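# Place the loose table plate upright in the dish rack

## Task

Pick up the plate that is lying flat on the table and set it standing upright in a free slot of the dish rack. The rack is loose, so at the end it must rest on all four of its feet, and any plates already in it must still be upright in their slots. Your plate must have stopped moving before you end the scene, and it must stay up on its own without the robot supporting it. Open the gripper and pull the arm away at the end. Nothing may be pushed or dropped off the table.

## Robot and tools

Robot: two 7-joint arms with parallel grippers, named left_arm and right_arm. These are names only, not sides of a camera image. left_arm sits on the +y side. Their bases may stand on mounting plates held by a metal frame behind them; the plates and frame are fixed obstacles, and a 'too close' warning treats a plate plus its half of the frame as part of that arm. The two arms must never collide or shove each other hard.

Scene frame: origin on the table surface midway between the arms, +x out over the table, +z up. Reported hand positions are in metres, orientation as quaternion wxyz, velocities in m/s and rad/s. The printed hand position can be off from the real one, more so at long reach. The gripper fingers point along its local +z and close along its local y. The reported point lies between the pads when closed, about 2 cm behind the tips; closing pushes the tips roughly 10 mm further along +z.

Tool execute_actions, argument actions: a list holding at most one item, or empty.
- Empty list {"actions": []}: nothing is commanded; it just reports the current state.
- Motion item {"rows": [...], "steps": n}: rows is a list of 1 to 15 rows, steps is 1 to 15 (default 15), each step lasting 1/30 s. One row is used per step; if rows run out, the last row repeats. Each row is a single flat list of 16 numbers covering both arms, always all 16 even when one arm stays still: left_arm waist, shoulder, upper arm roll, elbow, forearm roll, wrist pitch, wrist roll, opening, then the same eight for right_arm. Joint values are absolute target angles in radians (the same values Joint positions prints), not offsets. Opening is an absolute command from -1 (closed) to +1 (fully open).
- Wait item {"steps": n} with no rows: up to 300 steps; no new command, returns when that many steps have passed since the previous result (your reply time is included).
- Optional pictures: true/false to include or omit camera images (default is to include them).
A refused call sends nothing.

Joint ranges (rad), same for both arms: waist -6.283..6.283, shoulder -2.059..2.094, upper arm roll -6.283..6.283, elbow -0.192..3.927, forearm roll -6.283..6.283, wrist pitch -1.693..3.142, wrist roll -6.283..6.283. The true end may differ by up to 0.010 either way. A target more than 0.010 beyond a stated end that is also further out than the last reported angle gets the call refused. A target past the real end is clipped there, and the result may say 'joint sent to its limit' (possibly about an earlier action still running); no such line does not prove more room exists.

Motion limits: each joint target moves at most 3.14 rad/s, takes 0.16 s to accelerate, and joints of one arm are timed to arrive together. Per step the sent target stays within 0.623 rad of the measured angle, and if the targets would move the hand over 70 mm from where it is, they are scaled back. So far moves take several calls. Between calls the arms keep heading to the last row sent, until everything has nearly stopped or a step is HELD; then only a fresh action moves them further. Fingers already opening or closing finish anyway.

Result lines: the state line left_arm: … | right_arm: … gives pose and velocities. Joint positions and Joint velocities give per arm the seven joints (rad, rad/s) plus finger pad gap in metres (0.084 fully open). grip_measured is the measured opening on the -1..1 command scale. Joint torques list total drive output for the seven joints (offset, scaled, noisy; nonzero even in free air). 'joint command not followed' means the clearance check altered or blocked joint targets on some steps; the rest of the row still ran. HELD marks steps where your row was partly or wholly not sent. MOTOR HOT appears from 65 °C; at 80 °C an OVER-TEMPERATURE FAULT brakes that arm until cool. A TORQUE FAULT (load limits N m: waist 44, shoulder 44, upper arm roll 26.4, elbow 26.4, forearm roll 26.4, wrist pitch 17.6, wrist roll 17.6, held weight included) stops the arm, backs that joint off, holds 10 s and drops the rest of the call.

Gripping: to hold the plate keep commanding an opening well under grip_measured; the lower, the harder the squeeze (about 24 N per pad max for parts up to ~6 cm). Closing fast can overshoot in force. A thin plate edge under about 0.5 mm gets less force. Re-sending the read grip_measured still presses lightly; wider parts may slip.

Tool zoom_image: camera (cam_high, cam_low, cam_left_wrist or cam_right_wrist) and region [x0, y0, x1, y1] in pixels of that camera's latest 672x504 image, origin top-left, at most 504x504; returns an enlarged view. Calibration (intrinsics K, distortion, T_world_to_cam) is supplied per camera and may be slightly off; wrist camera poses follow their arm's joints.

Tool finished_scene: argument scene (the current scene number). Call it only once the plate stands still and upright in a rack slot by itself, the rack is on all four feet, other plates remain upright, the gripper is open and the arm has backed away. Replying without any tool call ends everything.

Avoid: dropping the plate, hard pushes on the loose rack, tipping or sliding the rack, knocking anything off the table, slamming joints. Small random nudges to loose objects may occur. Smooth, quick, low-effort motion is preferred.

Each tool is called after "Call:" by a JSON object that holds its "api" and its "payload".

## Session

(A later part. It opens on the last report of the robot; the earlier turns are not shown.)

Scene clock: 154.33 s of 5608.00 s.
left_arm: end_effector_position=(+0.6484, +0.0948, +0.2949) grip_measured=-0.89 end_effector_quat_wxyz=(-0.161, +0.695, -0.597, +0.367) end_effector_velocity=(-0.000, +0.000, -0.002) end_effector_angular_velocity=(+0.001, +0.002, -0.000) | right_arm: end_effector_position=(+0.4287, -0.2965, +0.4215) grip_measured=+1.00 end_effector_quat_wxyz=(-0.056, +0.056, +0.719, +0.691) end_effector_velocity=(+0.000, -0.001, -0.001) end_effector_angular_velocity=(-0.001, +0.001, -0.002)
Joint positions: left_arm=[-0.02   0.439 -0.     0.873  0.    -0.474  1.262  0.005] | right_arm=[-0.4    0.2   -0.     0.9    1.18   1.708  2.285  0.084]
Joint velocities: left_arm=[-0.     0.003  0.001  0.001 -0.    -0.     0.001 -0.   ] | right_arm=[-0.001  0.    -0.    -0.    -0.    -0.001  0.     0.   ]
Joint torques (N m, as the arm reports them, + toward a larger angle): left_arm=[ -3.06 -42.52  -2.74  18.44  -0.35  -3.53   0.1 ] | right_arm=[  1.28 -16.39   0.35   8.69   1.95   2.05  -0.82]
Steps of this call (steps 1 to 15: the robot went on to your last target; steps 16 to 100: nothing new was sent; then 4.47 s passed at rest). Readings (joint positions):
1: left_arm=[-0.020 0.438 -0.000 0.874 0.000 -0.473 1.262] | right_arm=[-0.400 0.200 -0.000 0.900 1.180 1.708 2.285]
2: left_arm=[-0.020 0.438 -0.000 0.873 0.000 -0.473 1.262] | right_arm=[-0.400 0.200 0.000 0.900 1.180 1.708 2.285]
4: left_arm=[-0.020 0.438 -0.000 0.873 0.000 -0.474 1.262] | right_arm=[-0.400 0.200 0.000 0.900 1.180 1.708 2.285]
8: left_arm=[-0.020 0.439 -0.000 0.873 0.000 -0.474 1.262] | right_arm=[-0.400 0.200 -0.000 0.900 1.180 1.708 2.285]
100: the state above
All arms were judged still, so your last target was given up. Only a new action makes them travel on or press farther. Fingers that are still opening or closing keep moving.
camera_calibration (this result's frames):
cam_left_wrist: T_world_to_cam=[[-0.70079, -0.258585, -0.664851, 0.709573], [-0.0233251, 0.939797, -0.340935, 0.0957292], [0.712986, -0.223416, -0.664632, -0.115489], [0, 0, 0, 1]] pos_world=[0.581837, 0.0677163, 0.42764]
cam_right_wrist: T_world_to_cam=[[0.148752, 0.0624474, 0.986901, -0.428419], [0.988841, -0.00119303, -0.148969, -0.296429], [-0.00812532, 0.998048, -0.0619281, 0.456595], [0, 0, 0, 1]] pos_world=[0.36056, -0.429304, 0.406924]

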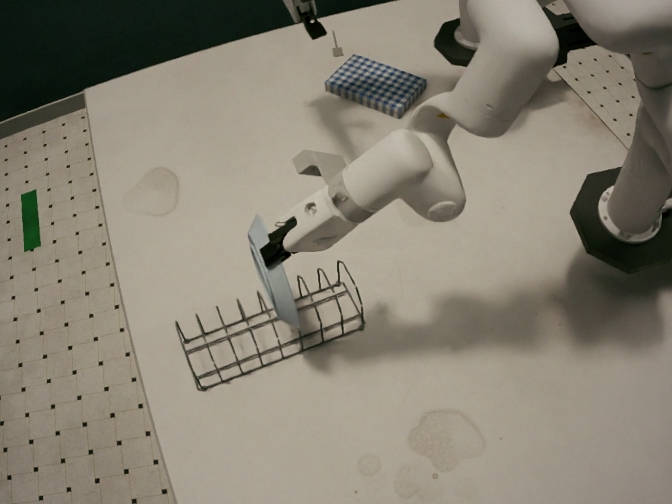

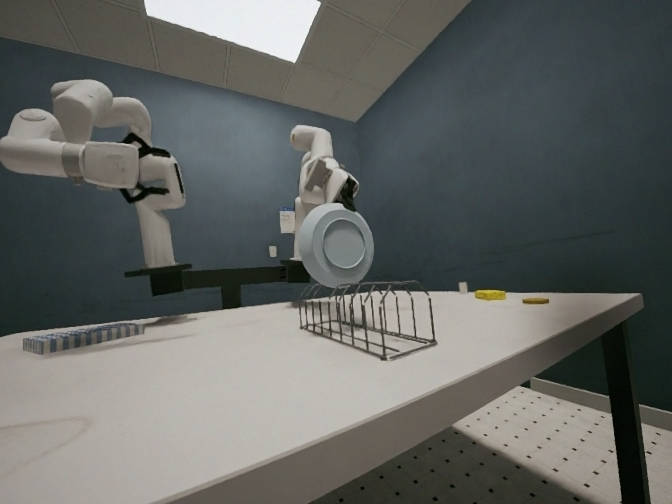

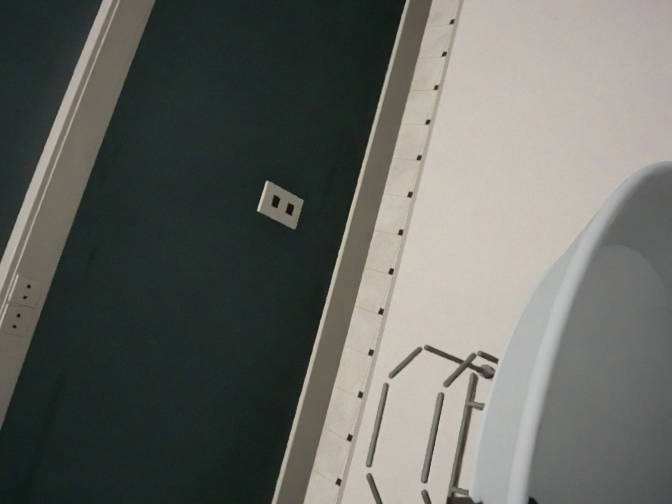

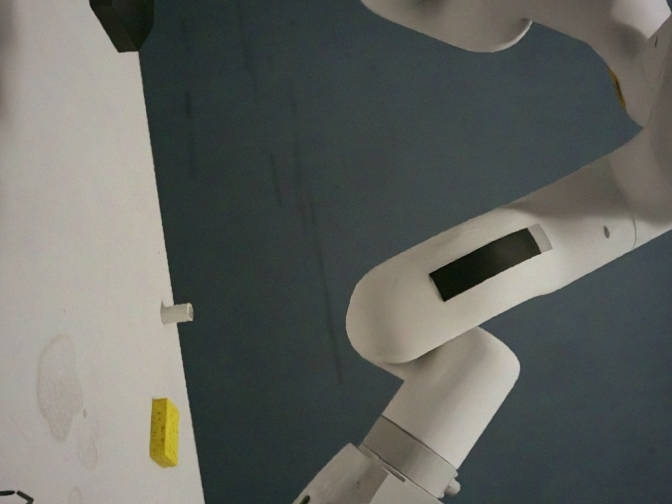

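Call:
{"api": "execute_actions", "payload": {"actions": [{"rows":[[-0.0193,0.446,0,0.8745,0,-0.4794,1.263,-1,-0.4,0.2,0,0.9,1.18,1.708,2.285,1],[-0.0188,0.456,0,0.8768,0,-0.487,1.2637,-1,-0.4,0.2,0,0.9,1.18,1.708,2.285,1],[-0.0182,0.468,0,0.8797,0,-0.496,1.2646,-1,-0.4,0.2,0,0.9,1.18,1.708,2.285,1],[-0.0176,0.48,0,0.8827,0,-0.5049,1.2655,-1,-0.4,0.2,0,0.9,1.18,1.708,2.285,1],[-0.017,0.492,0,0.8859,0,-0.5135,1.2664,-1,-0.4,0.2,0,0.9,1.18,1.708,2.285,1],[-0.0163,0.504,0,0.8893,0,-0.522,1.2673,-1,-0.4,0.2,0,0.9,1.18,1.708,2.285,1],[-0.0157,0.516,0,0.8928,0,-0.5304,1.2682,-1,-0.4,0.2,0,0.9,1.18,1.708,2.285,1],[-0.0151,0.528,0,0.8965,0,-0.5386,1.2691,-1,-0.4,0.2,0,0.9,1.18,1.708,2.285,1],[-0.0145,0.54,0,0.9005,0,-0.5464,1.27,-1,-0.4,0.2,0,0.9,1.18,1.708,2.285,1],[-0.0138,0.552,0,0.9045,0,-0.5543,1.2709,-1,-0.4,0.2,0,0.9,1.18,1.708,2.285,1],[-0.0132,0.564,0,0.9088,0,-0.5619,1.2718,-1,-0.4,0.2,0,0.9,1.18,1.708,2.285,1],[-0.0128,0.5723,0,0.9118,0,-0.5671,1.2724,-1,-0.4,0.2,0,0.9,1.18,1.708,2.285,1]],"steps":15}], "pictures": false}}

Call:
{"api": "execute_actions", "payload": {"actions": [{"steps":6}]}}

Call:
{"api": "zoom_image", "payload": {"camera": "cam_high", "region": [170,205,380,400]}}

Call:
{"api": "zoom_image", "payload": {"camera": "cam_low", "region": [280,200,450,370]}}

Scene clock: 172.63 s of 5608.00 s.
left_arm: end_effector_position=(+0.6471, +0.0949, +0.2526) grip_measured=-0.89 end_effector_quat_wxyz=(-0.163, +0.695, -0.598, +0.363) end_effector_velocity=(-0.007, +0.003, -0.055) end_effector_angular_velocity=(+0.012, +0.018, +0.003) | right_arm: end_effector_position=(+0.4287, -0.2965, +0.4215) grip_measured=+1.00 end_effector_quat_wxyz=(-0.056, +0.056, +0.719, +0.691) end_effector_velocity=(+0.000, -0.001, +0.000) end_effector_angular_velocity=(+0.001, +0.000, -0.002)
Joint positions: left_arm=[-0.013  0.562  0.     0.907 -0.    -0.559  1.271  0.005] | right_arm=[-0.4    0.2   -0.     0.9    1.18   1.708  2.285  0.084]
Joint velocities: left_arm=[ 0.009  0.147  0.001  0.034 -0.002 -0.093  0.009  0.   ] | right_arm=[-0.002 -0.     0.    -0.     0.001  0.001  0.     0.   ]
Joint torques (N m, as the arm reports them, + toward a larger angle): left_arm=[ -3.97 -50.23  -3.04  18.1   -0.31  -3.86   0.23] | right_arm=[  1.02 -16.21   0.44   8.75   2.     2.08  -0.78]
Steps of this call (steps 1 to 90: nothing new was sent; then 14.80 s passed at rest; steps 91 to 105: all 15 steps of this action). Readings (joint positions):
91: left_arm=[-0.020 0.439 -0.000 0.873 0.000 -0.474 1.262] | right_arm=[-0.400 0.200 -0.000 0.900 1.180 1.708 2.285]
92: left_arm=[-0.020 0.440 -0.000 0.873 0.000 -0.475 1.263] | right_arm=[-0.400 0.200 -0.000 0.900 1.180 1.708 2.285]
94: left_arm=[-0.019 0.449 -0.000 0.876 0.000 -0.483 1.263] | right_arm=[-0.400 0.200 -0.000 0.900 1.180 1.708 2.285]
98: left_arm=[-0.017 0.488 0.000 0.885 -0.000 -0.511 1.266] | right_arm=[-0.400 0.200 -0.000 0.900 1.180 1.708 2.285]
105: the state above

Scene clock: 172.83 s of 5608.00 s.
left_arm: end_effector_position=(+0.6481, +0.0946, +0.2511) grip_measured=-0.89 end_effector_quat_wxyz=(-0.164, +0.694, -0.598, +0.365) end_effector_velocity=(+0.001, -0.000, -0.002) end_effector_angular_velocity=(-0.001, -0.004, +0.001) | right_arm: end_effector_position=(+0.4287, -0.2965, +0.4215) grip_measured=+1.00 end_effector_quat_wxyz=(-0.056, +0.056, +0.719, +0.691) end_effector_velocity=(+0.000, -0.001, +0.000) end_effector_angular_velocity=(-0.001, -0.002, -0.002)
Joint positions: left_arm=[-0.013  0.571 -0.     0.912  0.    -0.566  1.272  0.005] | right_arm=[-0.4    0.2    0.     0.9    1.18   1.708  2.285  0.084]
Joint velocities: left_arm=[-0.     0.01   0.     0.005 -0.    -0.01   0.    -0.   ] | right_arm=[-0.001 -0.002 -0.    -0.     0.    -0.    -0.001  0.   ]
Joint torques (N m, as the arm reports them, + toward a larger angle): left_arm=[ -3.26 -44.21  -2.69  16.38  -0.31  -3.52   0.15] | right_arm=[  1.23 -16.08   0.61   8.81   1.84   2.15  -0.85]
Steps of this call (steps 1 to 6: the robot went on to your last target). Readings (joint positions):
1: left_arm=[-0.013 0.566 0.000 0.908 -0.000 -0.561 1.272] | right_arm=[-0.400 0.200 0.000 0.900 1.180 1.708 2.285]
2: left_arm=[-0.013 0.568 0.000 0.909 -0.000 -0.563 1.272] | right_arm=[-0.400 0.200 0.000 0.900 1.180 1.708 2.285]
4: left_arm=[-0.013 0.570 0.000 0.911 -0.000 -0.565 1.272] | right_arm=[-0.400 0.200 -0.000 0.900 1.180 1.708 2.285]
6: the state above
camera_calibration (this result's frames):
cam_left_wrist: T_world_to_cam=[[-0.700047, -0.253338, -0.667648, 0.679908], [-0.022748, 0.942392, -0.333737, 0.0785277], [0.713734, -0.218444, -0.665482, -0.145236], [0, 0, 0, 1]] pos_world=[0.581414, 0.0665167, 0.383495]
cam_right_wrist: T_world_to_cam=[[0.148752, 0.0624474, 0.986901, -0.428419], [0.988841, -0.00119308, -0.148969, -0.296429], [-0.00812526, 0.998048, -0.0619281, 0.456595], [0, 0, 0, 1]] pos_world=[0.36056, -0.429304, 0.406924]

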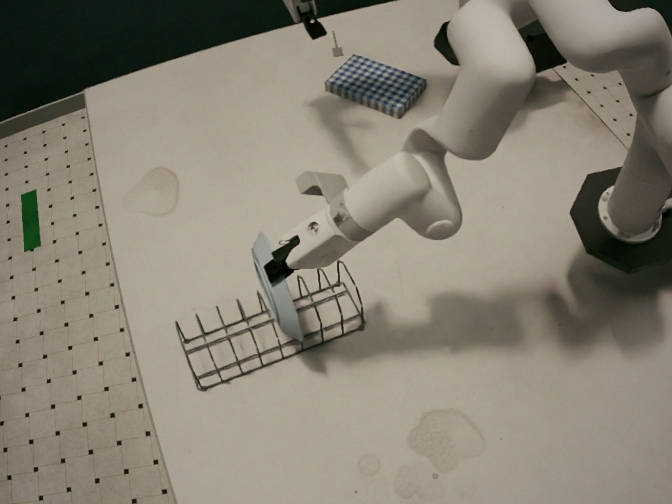

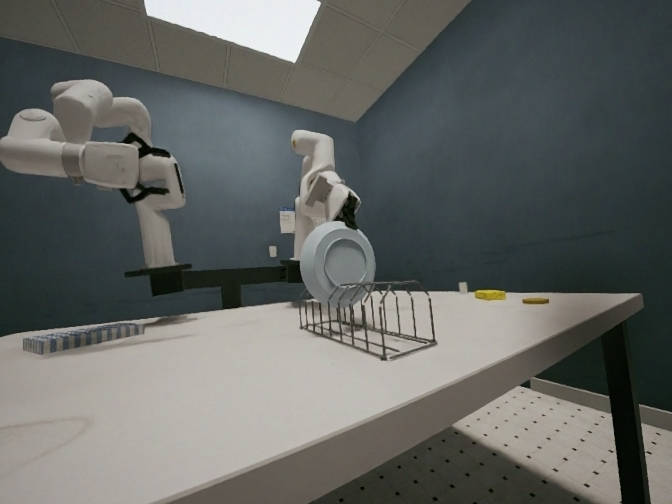

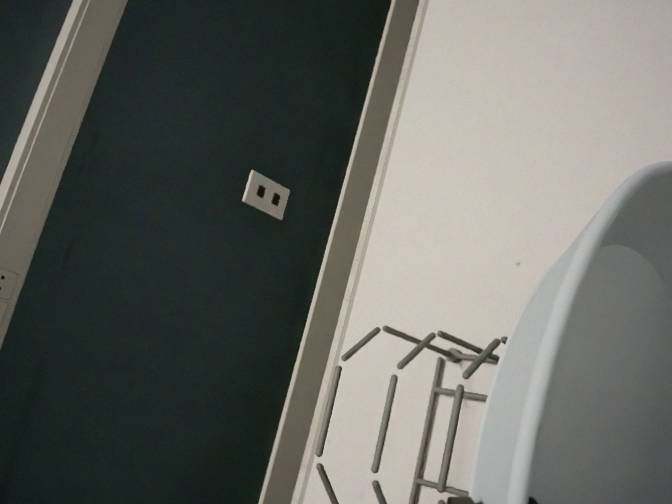

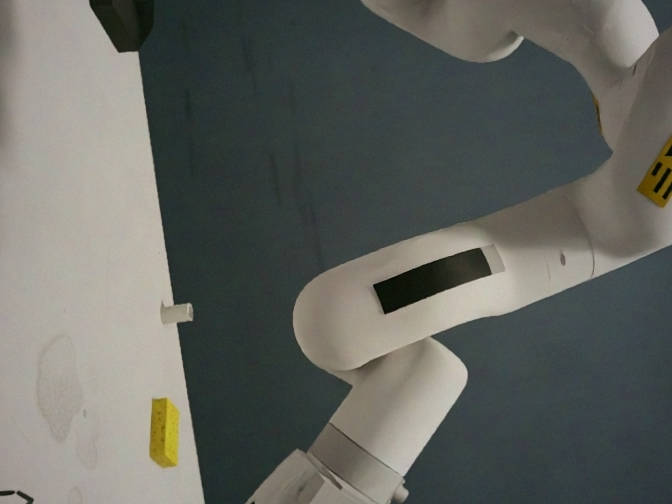

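Region (170, 205, 380, 400) of cam_high's 672x504 image, scaled by 2.400, with more detail than that image has; it fills the top 468 rows of this view, and the rest is white.

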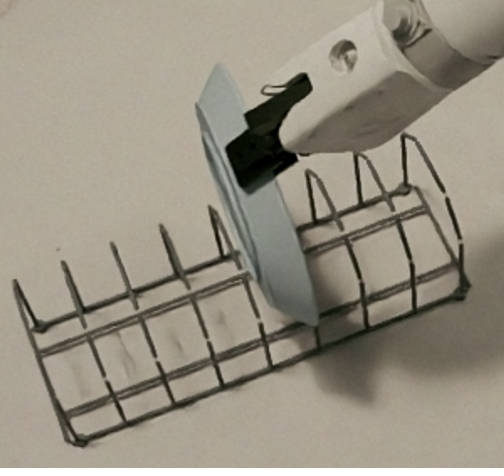

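Region (280, 200, 450, 370) of cam_low's 672x504 image, scaled by 2.965, with more detail than that image has.

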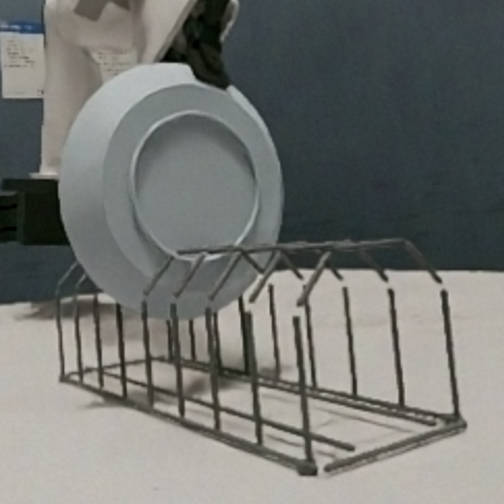

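Call:
{"api": "execute_actions", "payload": {"actions": [{"rows":[[-0.0124,0.58,0,0.9146,0,-0.5719,1.273,-1,-0.4,0.2,0,0.9,1.18,1.708,2.285,1],[-0.0119,0.59,0,0.9182,0,-0.5782,1.2737,-1,-0.4,0.2,0,0.9,1.18,1.708,2.285,1],[-0.0113,0.602,0,0.9228,0,-0.5855,1.2746,-1,-0.4,0.2,0,0.9,1.18,1.708,2.285,1],[-0.0106,0.614,0,0.9275,0,-0.5927,1.2755,-1,-0.4,0.2,0,0.9,1.18,1.708,2.285,1],[-0.01,0.626,0,0.9324,0,-0.5997,1.2764,-1,-0.4,0.2,0,0.9,1.18,1.708,2.285,1],[-0.0094,0.638,0,0.9375,0,-0.6064,1.2773,-1,-0.4,0.2,0,0.9,1.18,1.708,2.285,1],[-0.0088,0.65,0,0.9427,0,-0.6131,1.2782,-1,-0.4,0.2,0,0.9,1.18,1.708,2.285,1],[-0.0082,0.661,0,0.9476,0,-0.6191,1.279,-1,-0.4,0.2,0,0.9,1.18,1.708,2.285,1],[-0.0077,0.671,0,0.9522,0,-0.6244,1.2798,-1,-0.4,0.2,0,0.9,1.18,1.708,2.285,1],[-0.0072,0.68,0,0.9564,0,-0.6291,1.2804,-1,-0.4,0.2,0,0.9,1.18,1.708,2.285,1],[-0.0068,0.688,0,0.9602,0,-0.6332,1.281,-1,-0.4,0.2,0,0.9,1.18,1.708,2.285,1],[-0.0065,0.694,0,0.9631,0,-0.6363,1.2815,-1,-0.4,0.2,0,0.9,1.18,1.708,2.285,1],[-0.0063,0.698,0,0.965,0,-0.6383,1.2818,-1,-0.4,0.2,0,0.9,1.18,1.708,2.285,1]],"steps":15}], "pictures": false}}

Call:
{"api": "execute_actions", "payload": {"actions": [{"steps":7}]}}

Call:
{"api": "zoom_image", "payload": {"camera": "cam_high", "region": [170,205,380,400]}}

Call:
{"api": "zoom_image", "payload": {"camera": "cam_low", "region": [280,200,450,370]}}

Scene clock: 180.57 s of 5608.00 s.
left_arm: end_effector_position=(+0.6473, +0.0949, +0.2122) grip_measured=-0.89 end_effector_quat_wxyz=(-0.166, +0.694, -0.600, +0.362) end_effector_velocity=(-0.003, +0.001, -0.047) end_effector_angular_velocity=(+0.010, +0.006, -0.001) | right_arm: end_effector_position=(+0.4287, -0.2965, +0.4215) grip_measured=+1.00 end_effector_quat_wxyz=(-0.056, +0.056, +0.719, +0.691) end_effector_velocity=(-0.001, +0.001, -0.000) end_effector_angular_velocity=(+0.003, +0.002, +0.004)
Joint positions: left_arm=[-0.007  0.688  0.     0.959 -0.    -0.632  1.281  0.005] | right_arm=[-0.4    0.2   -0.     0.9    1.18   1.708  2.285  0.084]
Joint velocities: left_arm=[ 0.008  0.14  -0.     0.06   0.    -0.071  0.011  0.   ] | right_arm=[ 0.002  0.002  0.    -0.001 -0.001  0.003 -0.001  0.   ]
Joint torques (N m, as the arm reports them, + toward a larger angle): left_arm=[ -3.22 -50.    -3.03  15.47  -0.27  -3.83   0.22] | right_arm=[  1.44 -16.18   0.42   8.69   1.83   2.15  -0.98]
Steps of this call (steps 1 to 30: the robot went on to your last target; steps 31 to 120: nothing new was sent; then 3.23 s passed at rest; steps 121 to 135: all 15 steps of this action). Readings (joint positions):
121: left_arm=[-0.013 0.572 -0.000 0.912 -0.000 -0.567 1.272] | right_arm=[-0.400 0.200 0.000 0.900 1.180 1.708 2.285]
122: left_arm=[-0.013 0.573 -0.000 0.912 0.000 -0.568 1.273] | right_arm=[-0.400 0.200 0.000 0.900 1.180 1.708 2.285]
124: left_arm=[-0.012 0.583 -0.000 0.917 0.000 -0.575 1.273] | right_arm=[-0.400 0.200 0.000 0.900 1.180 1.708 2.285]
128: left_arm=[-0.010 0.622 0.000 0.931 -0.000 -0.597 1.276] | right_arm=[-0.400 0.200 0.000 0.900 1.180 1.708 2.285]
135: the state above

Scene clock: 180.80 s of 5608.00 s.
left_arm: end_effector_position=(+0.6481, +0.0947, +0.2103) grip_measured=-0.89 end_effector_quat_wxyz=(-0.167, +0.694, -0.599, +0.363) end_effector_velocity=(+0.000, -0.000, -0.002) end_effector_angular_velocity=(+0.000, -0.001, -0.000) | right_arm: end_effector_position=(+0.4287, -0.2965, +0.4215) grip_measured=+1.00 end_effector_quat_wxyz=(-0.056, +0.056, +0.719, +0.691) end_effector_velocity=(-0.000, -0.000, +0.001) end_effector_angular_velocity=(-0.000, -0.002, -0.000)
Joint positions: left_arm=[-0.006  0.697 -0.     0.965  0.    -0.638  1.282  0.005] | right_arm=[-0.4    0.2   -0.     0.9    1.18   1.708  2.285  0.084]
Joint velocities: left_arm=[ 0.     0.008 -0.     0.005 -0.    -0.005  0.001 -0.   ] | right_arm=[-0.001 -0.002 -0.    -0.001 -0.     0.001 -0.     0.   ]
Joint torques (N m, as the arm reports them, + toward a larger angle): left_arm=[ -3.36 -45.17  -2.73  14.9   -0.38  -3.47   0.2 ] | right_arm=[  1.38 -16.14   0.35   8.64   2.1    2.06  -0.87]
Steps of this call (steps 1 to 7: the robot went on to your last target). Readings (joint positions):
1: left_arm=[-0.007 0.692 0.000 0.961 -0.000 -0.634 1.281] | right_arm=[-0.400 0.200 -0.000 0.900 1.180 1.708 2.285]
2: left_arm=[-0.006 0.694 0.000 0.962 -0.000 -0.635 1.281] | right_arm=[-0.400 0.200 0.000 0.900 1.180 1.708 2.285]
4: left_arm=[-0.006 0.696 0.000 0.964 -0.000 -0.637 1.282] | right_arm=[-0.400 0.200 0.000 0.900 1.180 1.708 2.285]
7: the state above
camera_calibration (this result's frames):
cam_left_wrist: T_world_to_cam=[[-0.700002, -0.248238, -0.669608, 0.65258], [-0.0226934, 0.9449, -0.326572, 0.0630474], [0.713781, -0.213405, -0.667065, -0.172513], [0, 0, 0, 1]] pos_world=[0.581375, 0.0656067, 0.342485]
cam_right_wrist: T_world_to_cam=[[0.148751, 0.0624476, 0.986901, -0.428419], [0.988841, -0.00119303, -0.148968, -0.29643], [-0.00812532, 0.998048, -0.0619282, 0.456596], [0, 0, 0, 1]] pos_world=[0.36056, -0.429304, 0.406924]

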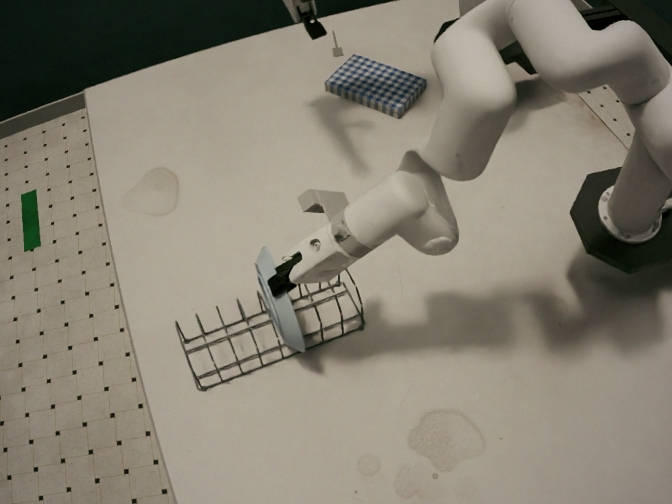

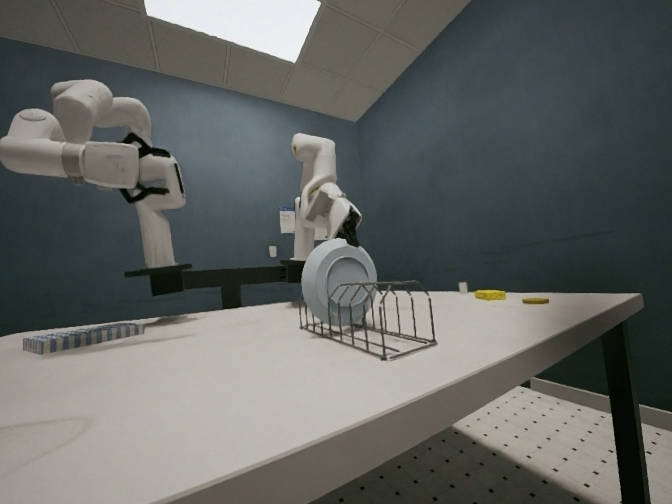

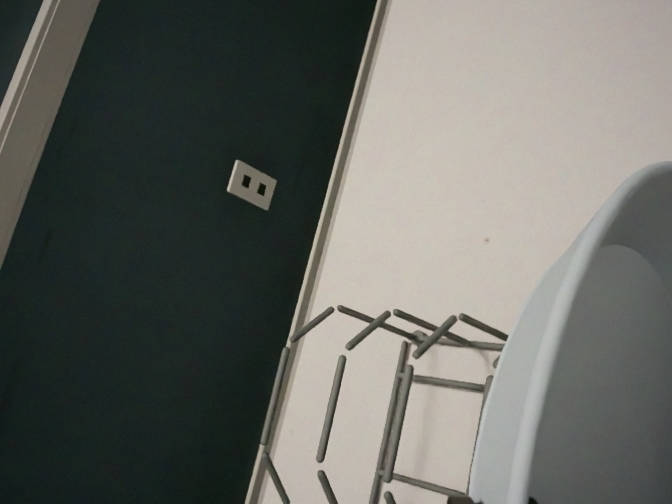

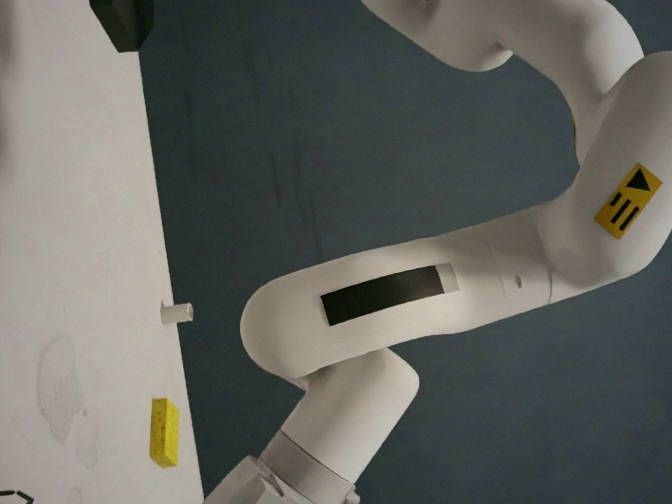

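Region (170, 205, 380, 400) of cam_high's 672x504 image, scaled by 2.400, with more detail than that image has; it fills the top 468 rows of this view, and the rest is white.

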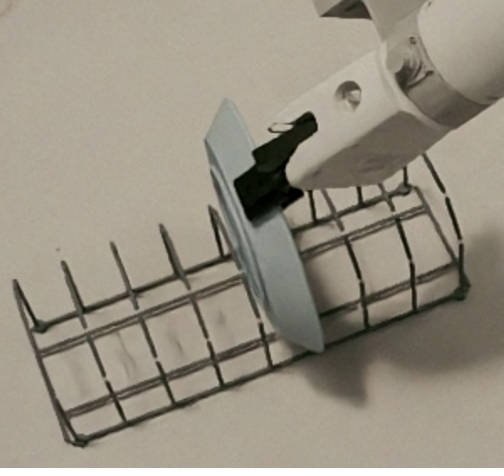

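Region (280, 200, 450, 370) of cam_low's 672x504 image, scaled by 2.965, with more detail than that image has.

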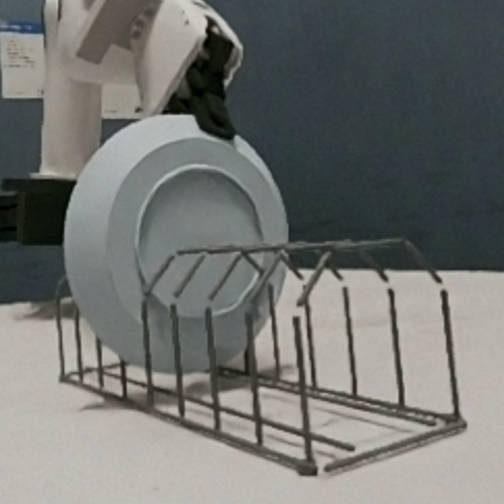

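Call:
{"api": "execute_actions", "payload": {"actions": [{"rows":[[-0.0061,0.701,0,0.9665,0,-0.6398,1.282,-1,-0.4,0.2,0,0.9,1.18,1.708,2.285,1],[-0.006,0.704,0,0.968,0,-0.6413,1.2822,-1,-0.4,0.2,0,0.9,1.18,1.708,2.285,1],[-0.0058,0.707,0,0.9695,0,-0.6428,1.2824,-1,-0.4,0.2,0,0.9,1.18,1.708,2.285,1],[-0.0057,0.71,0,0.971,0,-0.6442,1.2827,-1,-0.4,0.2,0,0.9,1.18,1.708,2.285,1],[-0.0055,0.713,0,0.9725,0,-0.6457,1.2829,-1,-0.4,0.2,0,0.9,1.18,1.708,2.285,1],[-0.0054,0.716,0,0.974,0,-0.6472,1.2831,-1,-0.4,0.2,0,0.9,1.18,1.708,2.285,1]],"steps":14}], "pictures": false}}

Scene clock: 185.67 s of 5608.00 s.
left_arm: end_effector_position=(+0.6479, +0.0947, +0.2040) grip_measured=-0.89 end_effector_quat_wxyz=(-0.167, +0.694, -0.600, +0.362) end_effector_velocity=(+0.004, -0.000, +0.004) end_effector_angular_velocity=(-0.003, -0.010, +0.002) | right_arm: end_effector_position=(+0.4287, -0.2965, +0.4215) grip_measured=+1.00 end_effector_quat_wxyz=(-0.056, +0.056, +0.719, +0.691) end_effector_velocity=(-0.001, +0.001, -0.001) end_effector_angular_velocity=(+0.002, +0.003, +0.001)
Joint positions: left_arm=[-0.005  0.716 -0.     0.974  0.    -0.647  1.283  0.005] | right_arm=[-0.4    0.2   -0.     0.9    1.18   1.708  2.285  0.084]
Joint velocities: left_arm=[ 0.    -0.001 -0.     0.007 -0.    -0.003 -0.001 -0.   ] | right_arm=[ 0.001  0.002  0.    -0.001  0.     0.001  0.     0.   ]
Joint torques (N m, as the arm reports them, + toward a larger angle): left_arm=[ -3.26 -45.58  -2.8   14.71  -0.4   -3.47   0.07] | right_arm=[  1.3  -16.01   0.52   8.7    2.     2.08  -0.87]
Steps of this call (steps 1 to 30: the robot went on to your last target; steps 31 to 120: nothing new was sent; then 0.40 s passed at rest; steps 121 to 134: all 14 steps of this action). Readings (joint positions):
121: left_arm=[-0.006 0.698 -0.000 0.965 -0.000 -0.638 1.282] | right_arm=[-0.400 0.200 -0.000 0.900 1.180 1.708 2.285]
122: left_arm=[-0.006 0.699 -0.000 0.965 0.000 -0.639 1.282] | right_arm=[-0.400 0.200 0.000 0.900 1.180 1.708 2.285]
124: left_arm=[-0.006 0.702 -0.000 0.967 0.000 -0.641 1.282] | right_arm=[-0.400 0.200 -0.000 0.900 1.180 1.708 2.285]
128: left_arm=[-0.006 0.712 0.000 0.972 -0.000 -0.645 1.283] | right_arm=[-0.400 0.200 -0.000 0.900 1.180 1.708 2.285]
134: the state above

Call:
{"api": "execute_actions", "payload": {"actions": [{"rows":[[-0.0053,0.7185,0,0.9753,0,-0.6484,1.2833,-1,-0.4,0.2,0,0.9,1.18,1.708,2.285,1],[-0.0051,0.721,0,0.9766,0,-0.6496,1.2835,-1,-0.4,0.2,0,0.9,1.18,1.708,2.285,1],[-0.005,0.7235,0,0.9779,0,-0.6508,1.2837,-1,-0.4,0.2,0,0.9,1.18,1.708,2.285,1],[-0.0049,0.726,0,0.9792,0,-0.652,1.2839,-1,-0.4,0.2,0,0.9,1.18,1.708,2.285,1]],"steps":12}], "pictures": false}}

Scene clock: 189.63 s of 5608.00 s.
left_arm: end_effector_position=(+0.6488, +0.0945, +0.2021) grip_measured=-0.89 end_effector_quat_wxyz=(-0.168, +0.693, -0.599, +0.363) end_effector_velocity=(+0.000, -0.000, -0.000) end_effector_angular_velocity=(-0.001, -0.001, +0.001) | right_arm: end_effector_position=(+0.4287, -0.2965, +0.4215) grip_measured=+1.00 end_effector_quat_wxyz=(-0.056, +0.056, +0.719, +0.691) end_effector_velocity=(+0.000, +0.000, -0.000) end_effector_angular_velocity=(+0.001, -0.000, -0.000)
Joint positions: left_arm=[-0.005  0.725 -0.     0.98   0.    -0.653  1.284  0.005] | right_arm=[-0.4    0.2   -0.     0.9    1.18   1.708  2.285  0.084]
Joint velocities: left_arm=[ 0.     0.003 -0.001  0.002  0.    -0.001 -0.001  0.   ] | right_arm=[-0.001  0.001  0.001  0.     0.001 -0.    -0.     0.   ]
Joint torques (N m, as the arm reports them, + toward a larger angle): left_arm=[ -3.07 -40.38  -2.38  12.17  -0.43  -2.     0.16] | right_arm=[  1.36 -15.91   0.2    8.9    1.82   2.09  -0.92]
Steps of this call (steps 1 to 15: the robot went on to your last target; steps 16 to 100: nothing new was sent; then 0.23 s passed at rest; steps 101 to 112: all 12 steps of this action). Readings (joint positions):
101: left_arm=[-0.005 0.716 -0.000 0.974 0.000 -0.647 1.283] | right_arm=[-0.400 0.200 -0.000 0.900 1.180 1.708 2.285]
102: left_arm=[-0.005 0.716 -0.000 0.974 0.000 -0.648 1.283] | right_arm=[-0.400 0.200 -0.000 0.900 1.180 1.708 2.285]
104: left_arm=[-0.005 0.719 -0.000 0.976 0.000 -0.649 1.283] | right_arm=[-0.400 0.200 -0.000 0.900 1.180 1.708 2.285]
108: left_arm=[-0.005 0.724 -0.000 0.979 0.000 -0.652 1.284] | right_arm=[-0.400 0.200 0.000 0.900 1.180 1.708 2.285]
112: the state above

Contact. Release.

Call:
{"api": "execute_actions", "payload": {"actions": [{"rows":[[-0.0049,0.725,0,0.9795,0,-0.6525,1.2839,-0.92,-0.4,0.2,0,0.9,1.18,1.708,2.285,1],[-0.0049,0.725,0,0.9795,0,-0.6525,1.2839,-0.86,-0.4,0.2,0,0.9,1.18,1.708,2.285,1],[-0.0049,0.725,0,0.9795,0,-0.6525,1.2839,-0.8,-0.4,0.2,0,0.9,1.18,1.708,2.285,1],[-0.0049,0.725,0,0.9795,0,-0.6525,1.2839,-0.74,-0.4,0.2,0,0.9,1.18,1.708,2.285,1],[-0.0049,0.725,0,0.9795,0,-0.6525,1.2839,-0.68,-0.4,0.2,0,0.9,1.18,1.708,2.285,1],[-0.0049,0.725,0,0.9795,0,-0.6525,1.2839,-0.6,-0.4,0.2,0,0.9,1.18,1.708,2.285,1],[-0.0049,0.725,0,0.9795,0,-0.6525,1.2839,-0.52,-0.4,0.2,0,0.9,1.18,1.708,2.285,1],[-0.0049,0.725,0,0.9795,0,-0.6525,1.2839,-0.44,-0.4,0.2,0,0.9,1.18,1.708,2.285,1],[-0.0049,0.725,0,0.9795,0,-0.6525,1.2839,-0.36,-0.4,0.2,0,0.9,1.18,1.708,2.285,1],[-0.0049,0.725,0,0.9795,0,-0.6525,1.2839,-0.28,-0.4,0.2,0,0.9,1.18,1.708,2.285,1],[-0.0049,0.725,0,0.9795,0,-0.6525,1.2839,-0.2,-0.4,0.2,0,0.9,1.18,1.708,2.285,1],[-0.0049,0.725,0,0.9795,0,-0.6525,1.2839,-0.1,-0.4,0.2,0,0.9,1.18,1.708,2.285,1]],"steps":15}]}}

Call:
{"api": "zoom_image", "payload": {"camera": "cam_high", "region": [170,205,380,400]}}

Scene clock: 196.80 s of 5608.00 s.
left_arm: end_effector_position=(+0.6468, +0.0952, +0.1990) grip_measured=-0.11 end_effector_quat_wxyz=(-0.167, +0.695, -0.600, +0.360) end_effector_velocity=(+0.013, -0.005, +0.021) end_effector_angular_velocity=(-0.013, -0.048, -0.001) | right_arm: end_effector_position=(+0.4287, -0.2965, +0.4215) grip_measured=+1.00 end_effector_quat_wxyz=(-0.056, +0.056, +0.719, +0.691) end_effector_velocity=(+0.001, -0.000, -0.000) end_effector_angular_velocity=(-0.001, +0.000, -0.002)
Joint positions: left_arm=[-0.005  0.727  0.     0.978 -0.    -0.651  1.284  0.039] | right_arm=[-0.4    0.2   -0.     0.9    1.18   1.708  2.285  0.084]
Joint velocities: left_arm=[-0.003 -0.017 -0.005  0.017  0.001 -0.015 -0.001  0.   ] | right_arm=[-0.     0.001 -0.     0.001  0.001 -0.001  0.001  0.   ]
Joint torques (N m, as the arm reports them, + toward a larger angle): left_arm=[ -3.15 -41.56  -2.38  12.18  -0.36  -2.21   0.25] | right_arm=[  0.71 -15.84   0.35   8.82   1.97   1.95  -0.81]
Steps of this call (steps 1 to 15: the robot went on to your last target; steps 16 to 100: nothing new was sent; then 3.33 s passed at rest; steps 101 to 115: all 15 steps of this action). Readings (joint positions):
101: left_arm=[-0.005 0.726 -0.000 0.979 0.000 -0.652 1.284] | right_arm=[-0.400 0.200 0.000 0.900 1.180 1.708 2.285]
102: left_arm=[-0.005 0.726 -0.000 0.979 0.000 -0.652 1.284] | right_arm=[-0.400 0.200 -0.000 0.900 1.180 1.708 2.285]
104: left_arm=[-0.005 0.726 -0.000 0.979 -0.000 -0.651 1.284] | right_arm=[-0.400 0.200 0.000 0.900 1.180 1.708 2.285]
108: left_arm=[-0.005 0.729 0.000 0.975 -0.000 -0.649 1.284] | right_arm=[-0.400 0.200 0.000 0.900 1.180 1.708 2.285]
115: the state above
camera_calibration (this result's frames):
cam_left_wrist: T_world_to_cam=[[-0.703165, -0.246424, -0.666959, 0.645682], [-0.0244932, 0.94586, -0.323648, 0.0592957], [0.710605, -0.211242, -0.671132, -0.176321], [0, 0, 0, 1]] pos_world=[0.580768, 0.0657798, 0.3315]
cam_right_wrist: T_world_to_cam=[[0.148752, 0.0624473, 0.986901, -0.428419], [0.988841, -0.00119309, -0.148969, -0.296429], [-0.00812522, 0.998048, -0.0619279, 0.456595], [0, 0, 0, 1]] pos_world=[0.36056, -0.429304, 0.406924]

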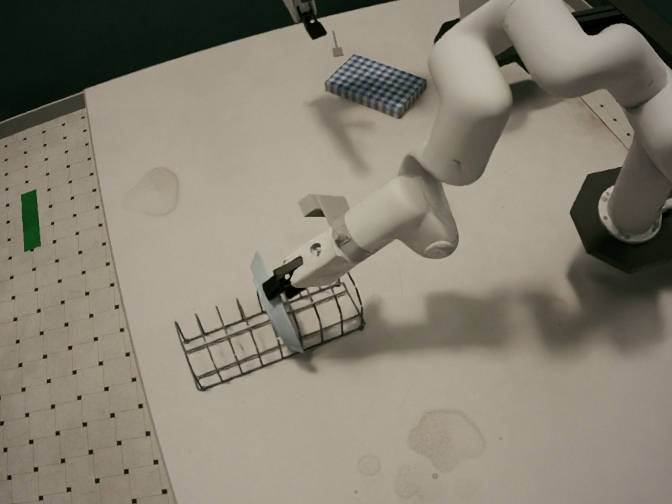

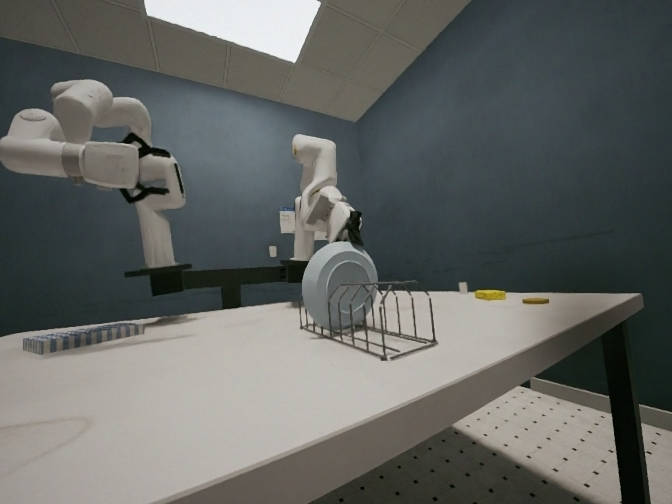

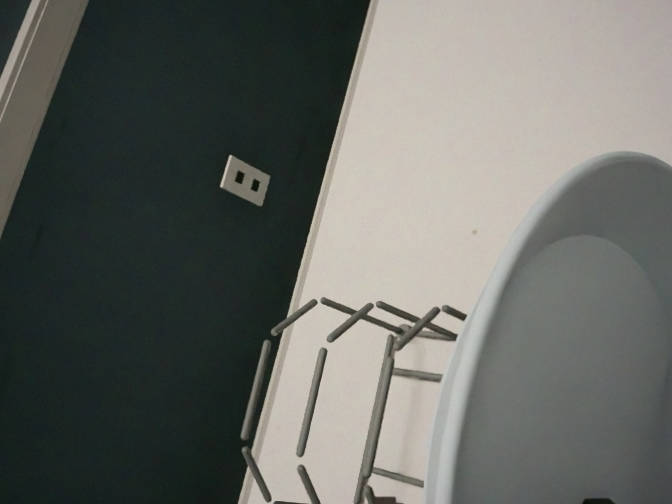

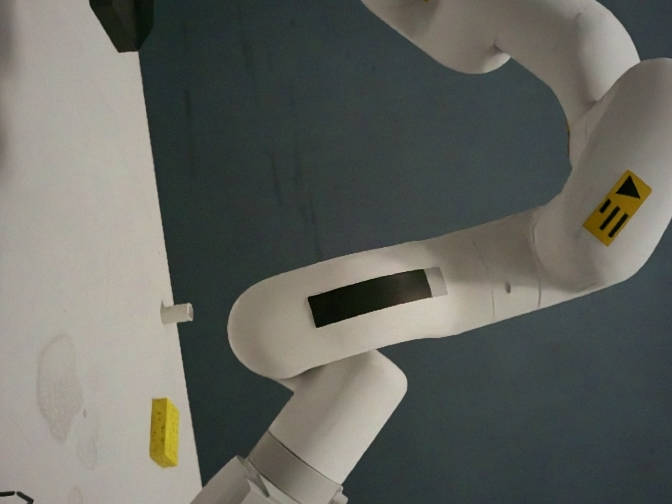

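Region (170, 205, 380, 400) of cam_high's 672x504 image, scaled by 2.400, with more detail than that image has; it fills the top 468 rows of this view, and the rest is white.

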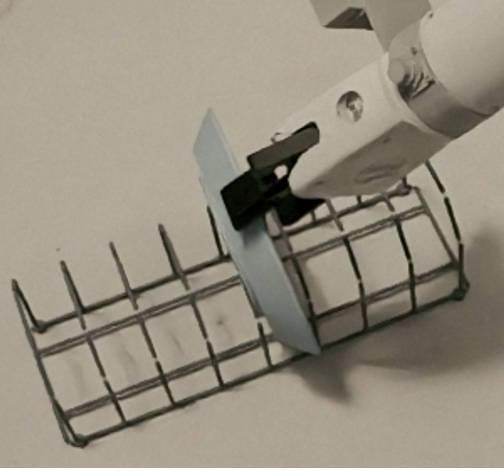

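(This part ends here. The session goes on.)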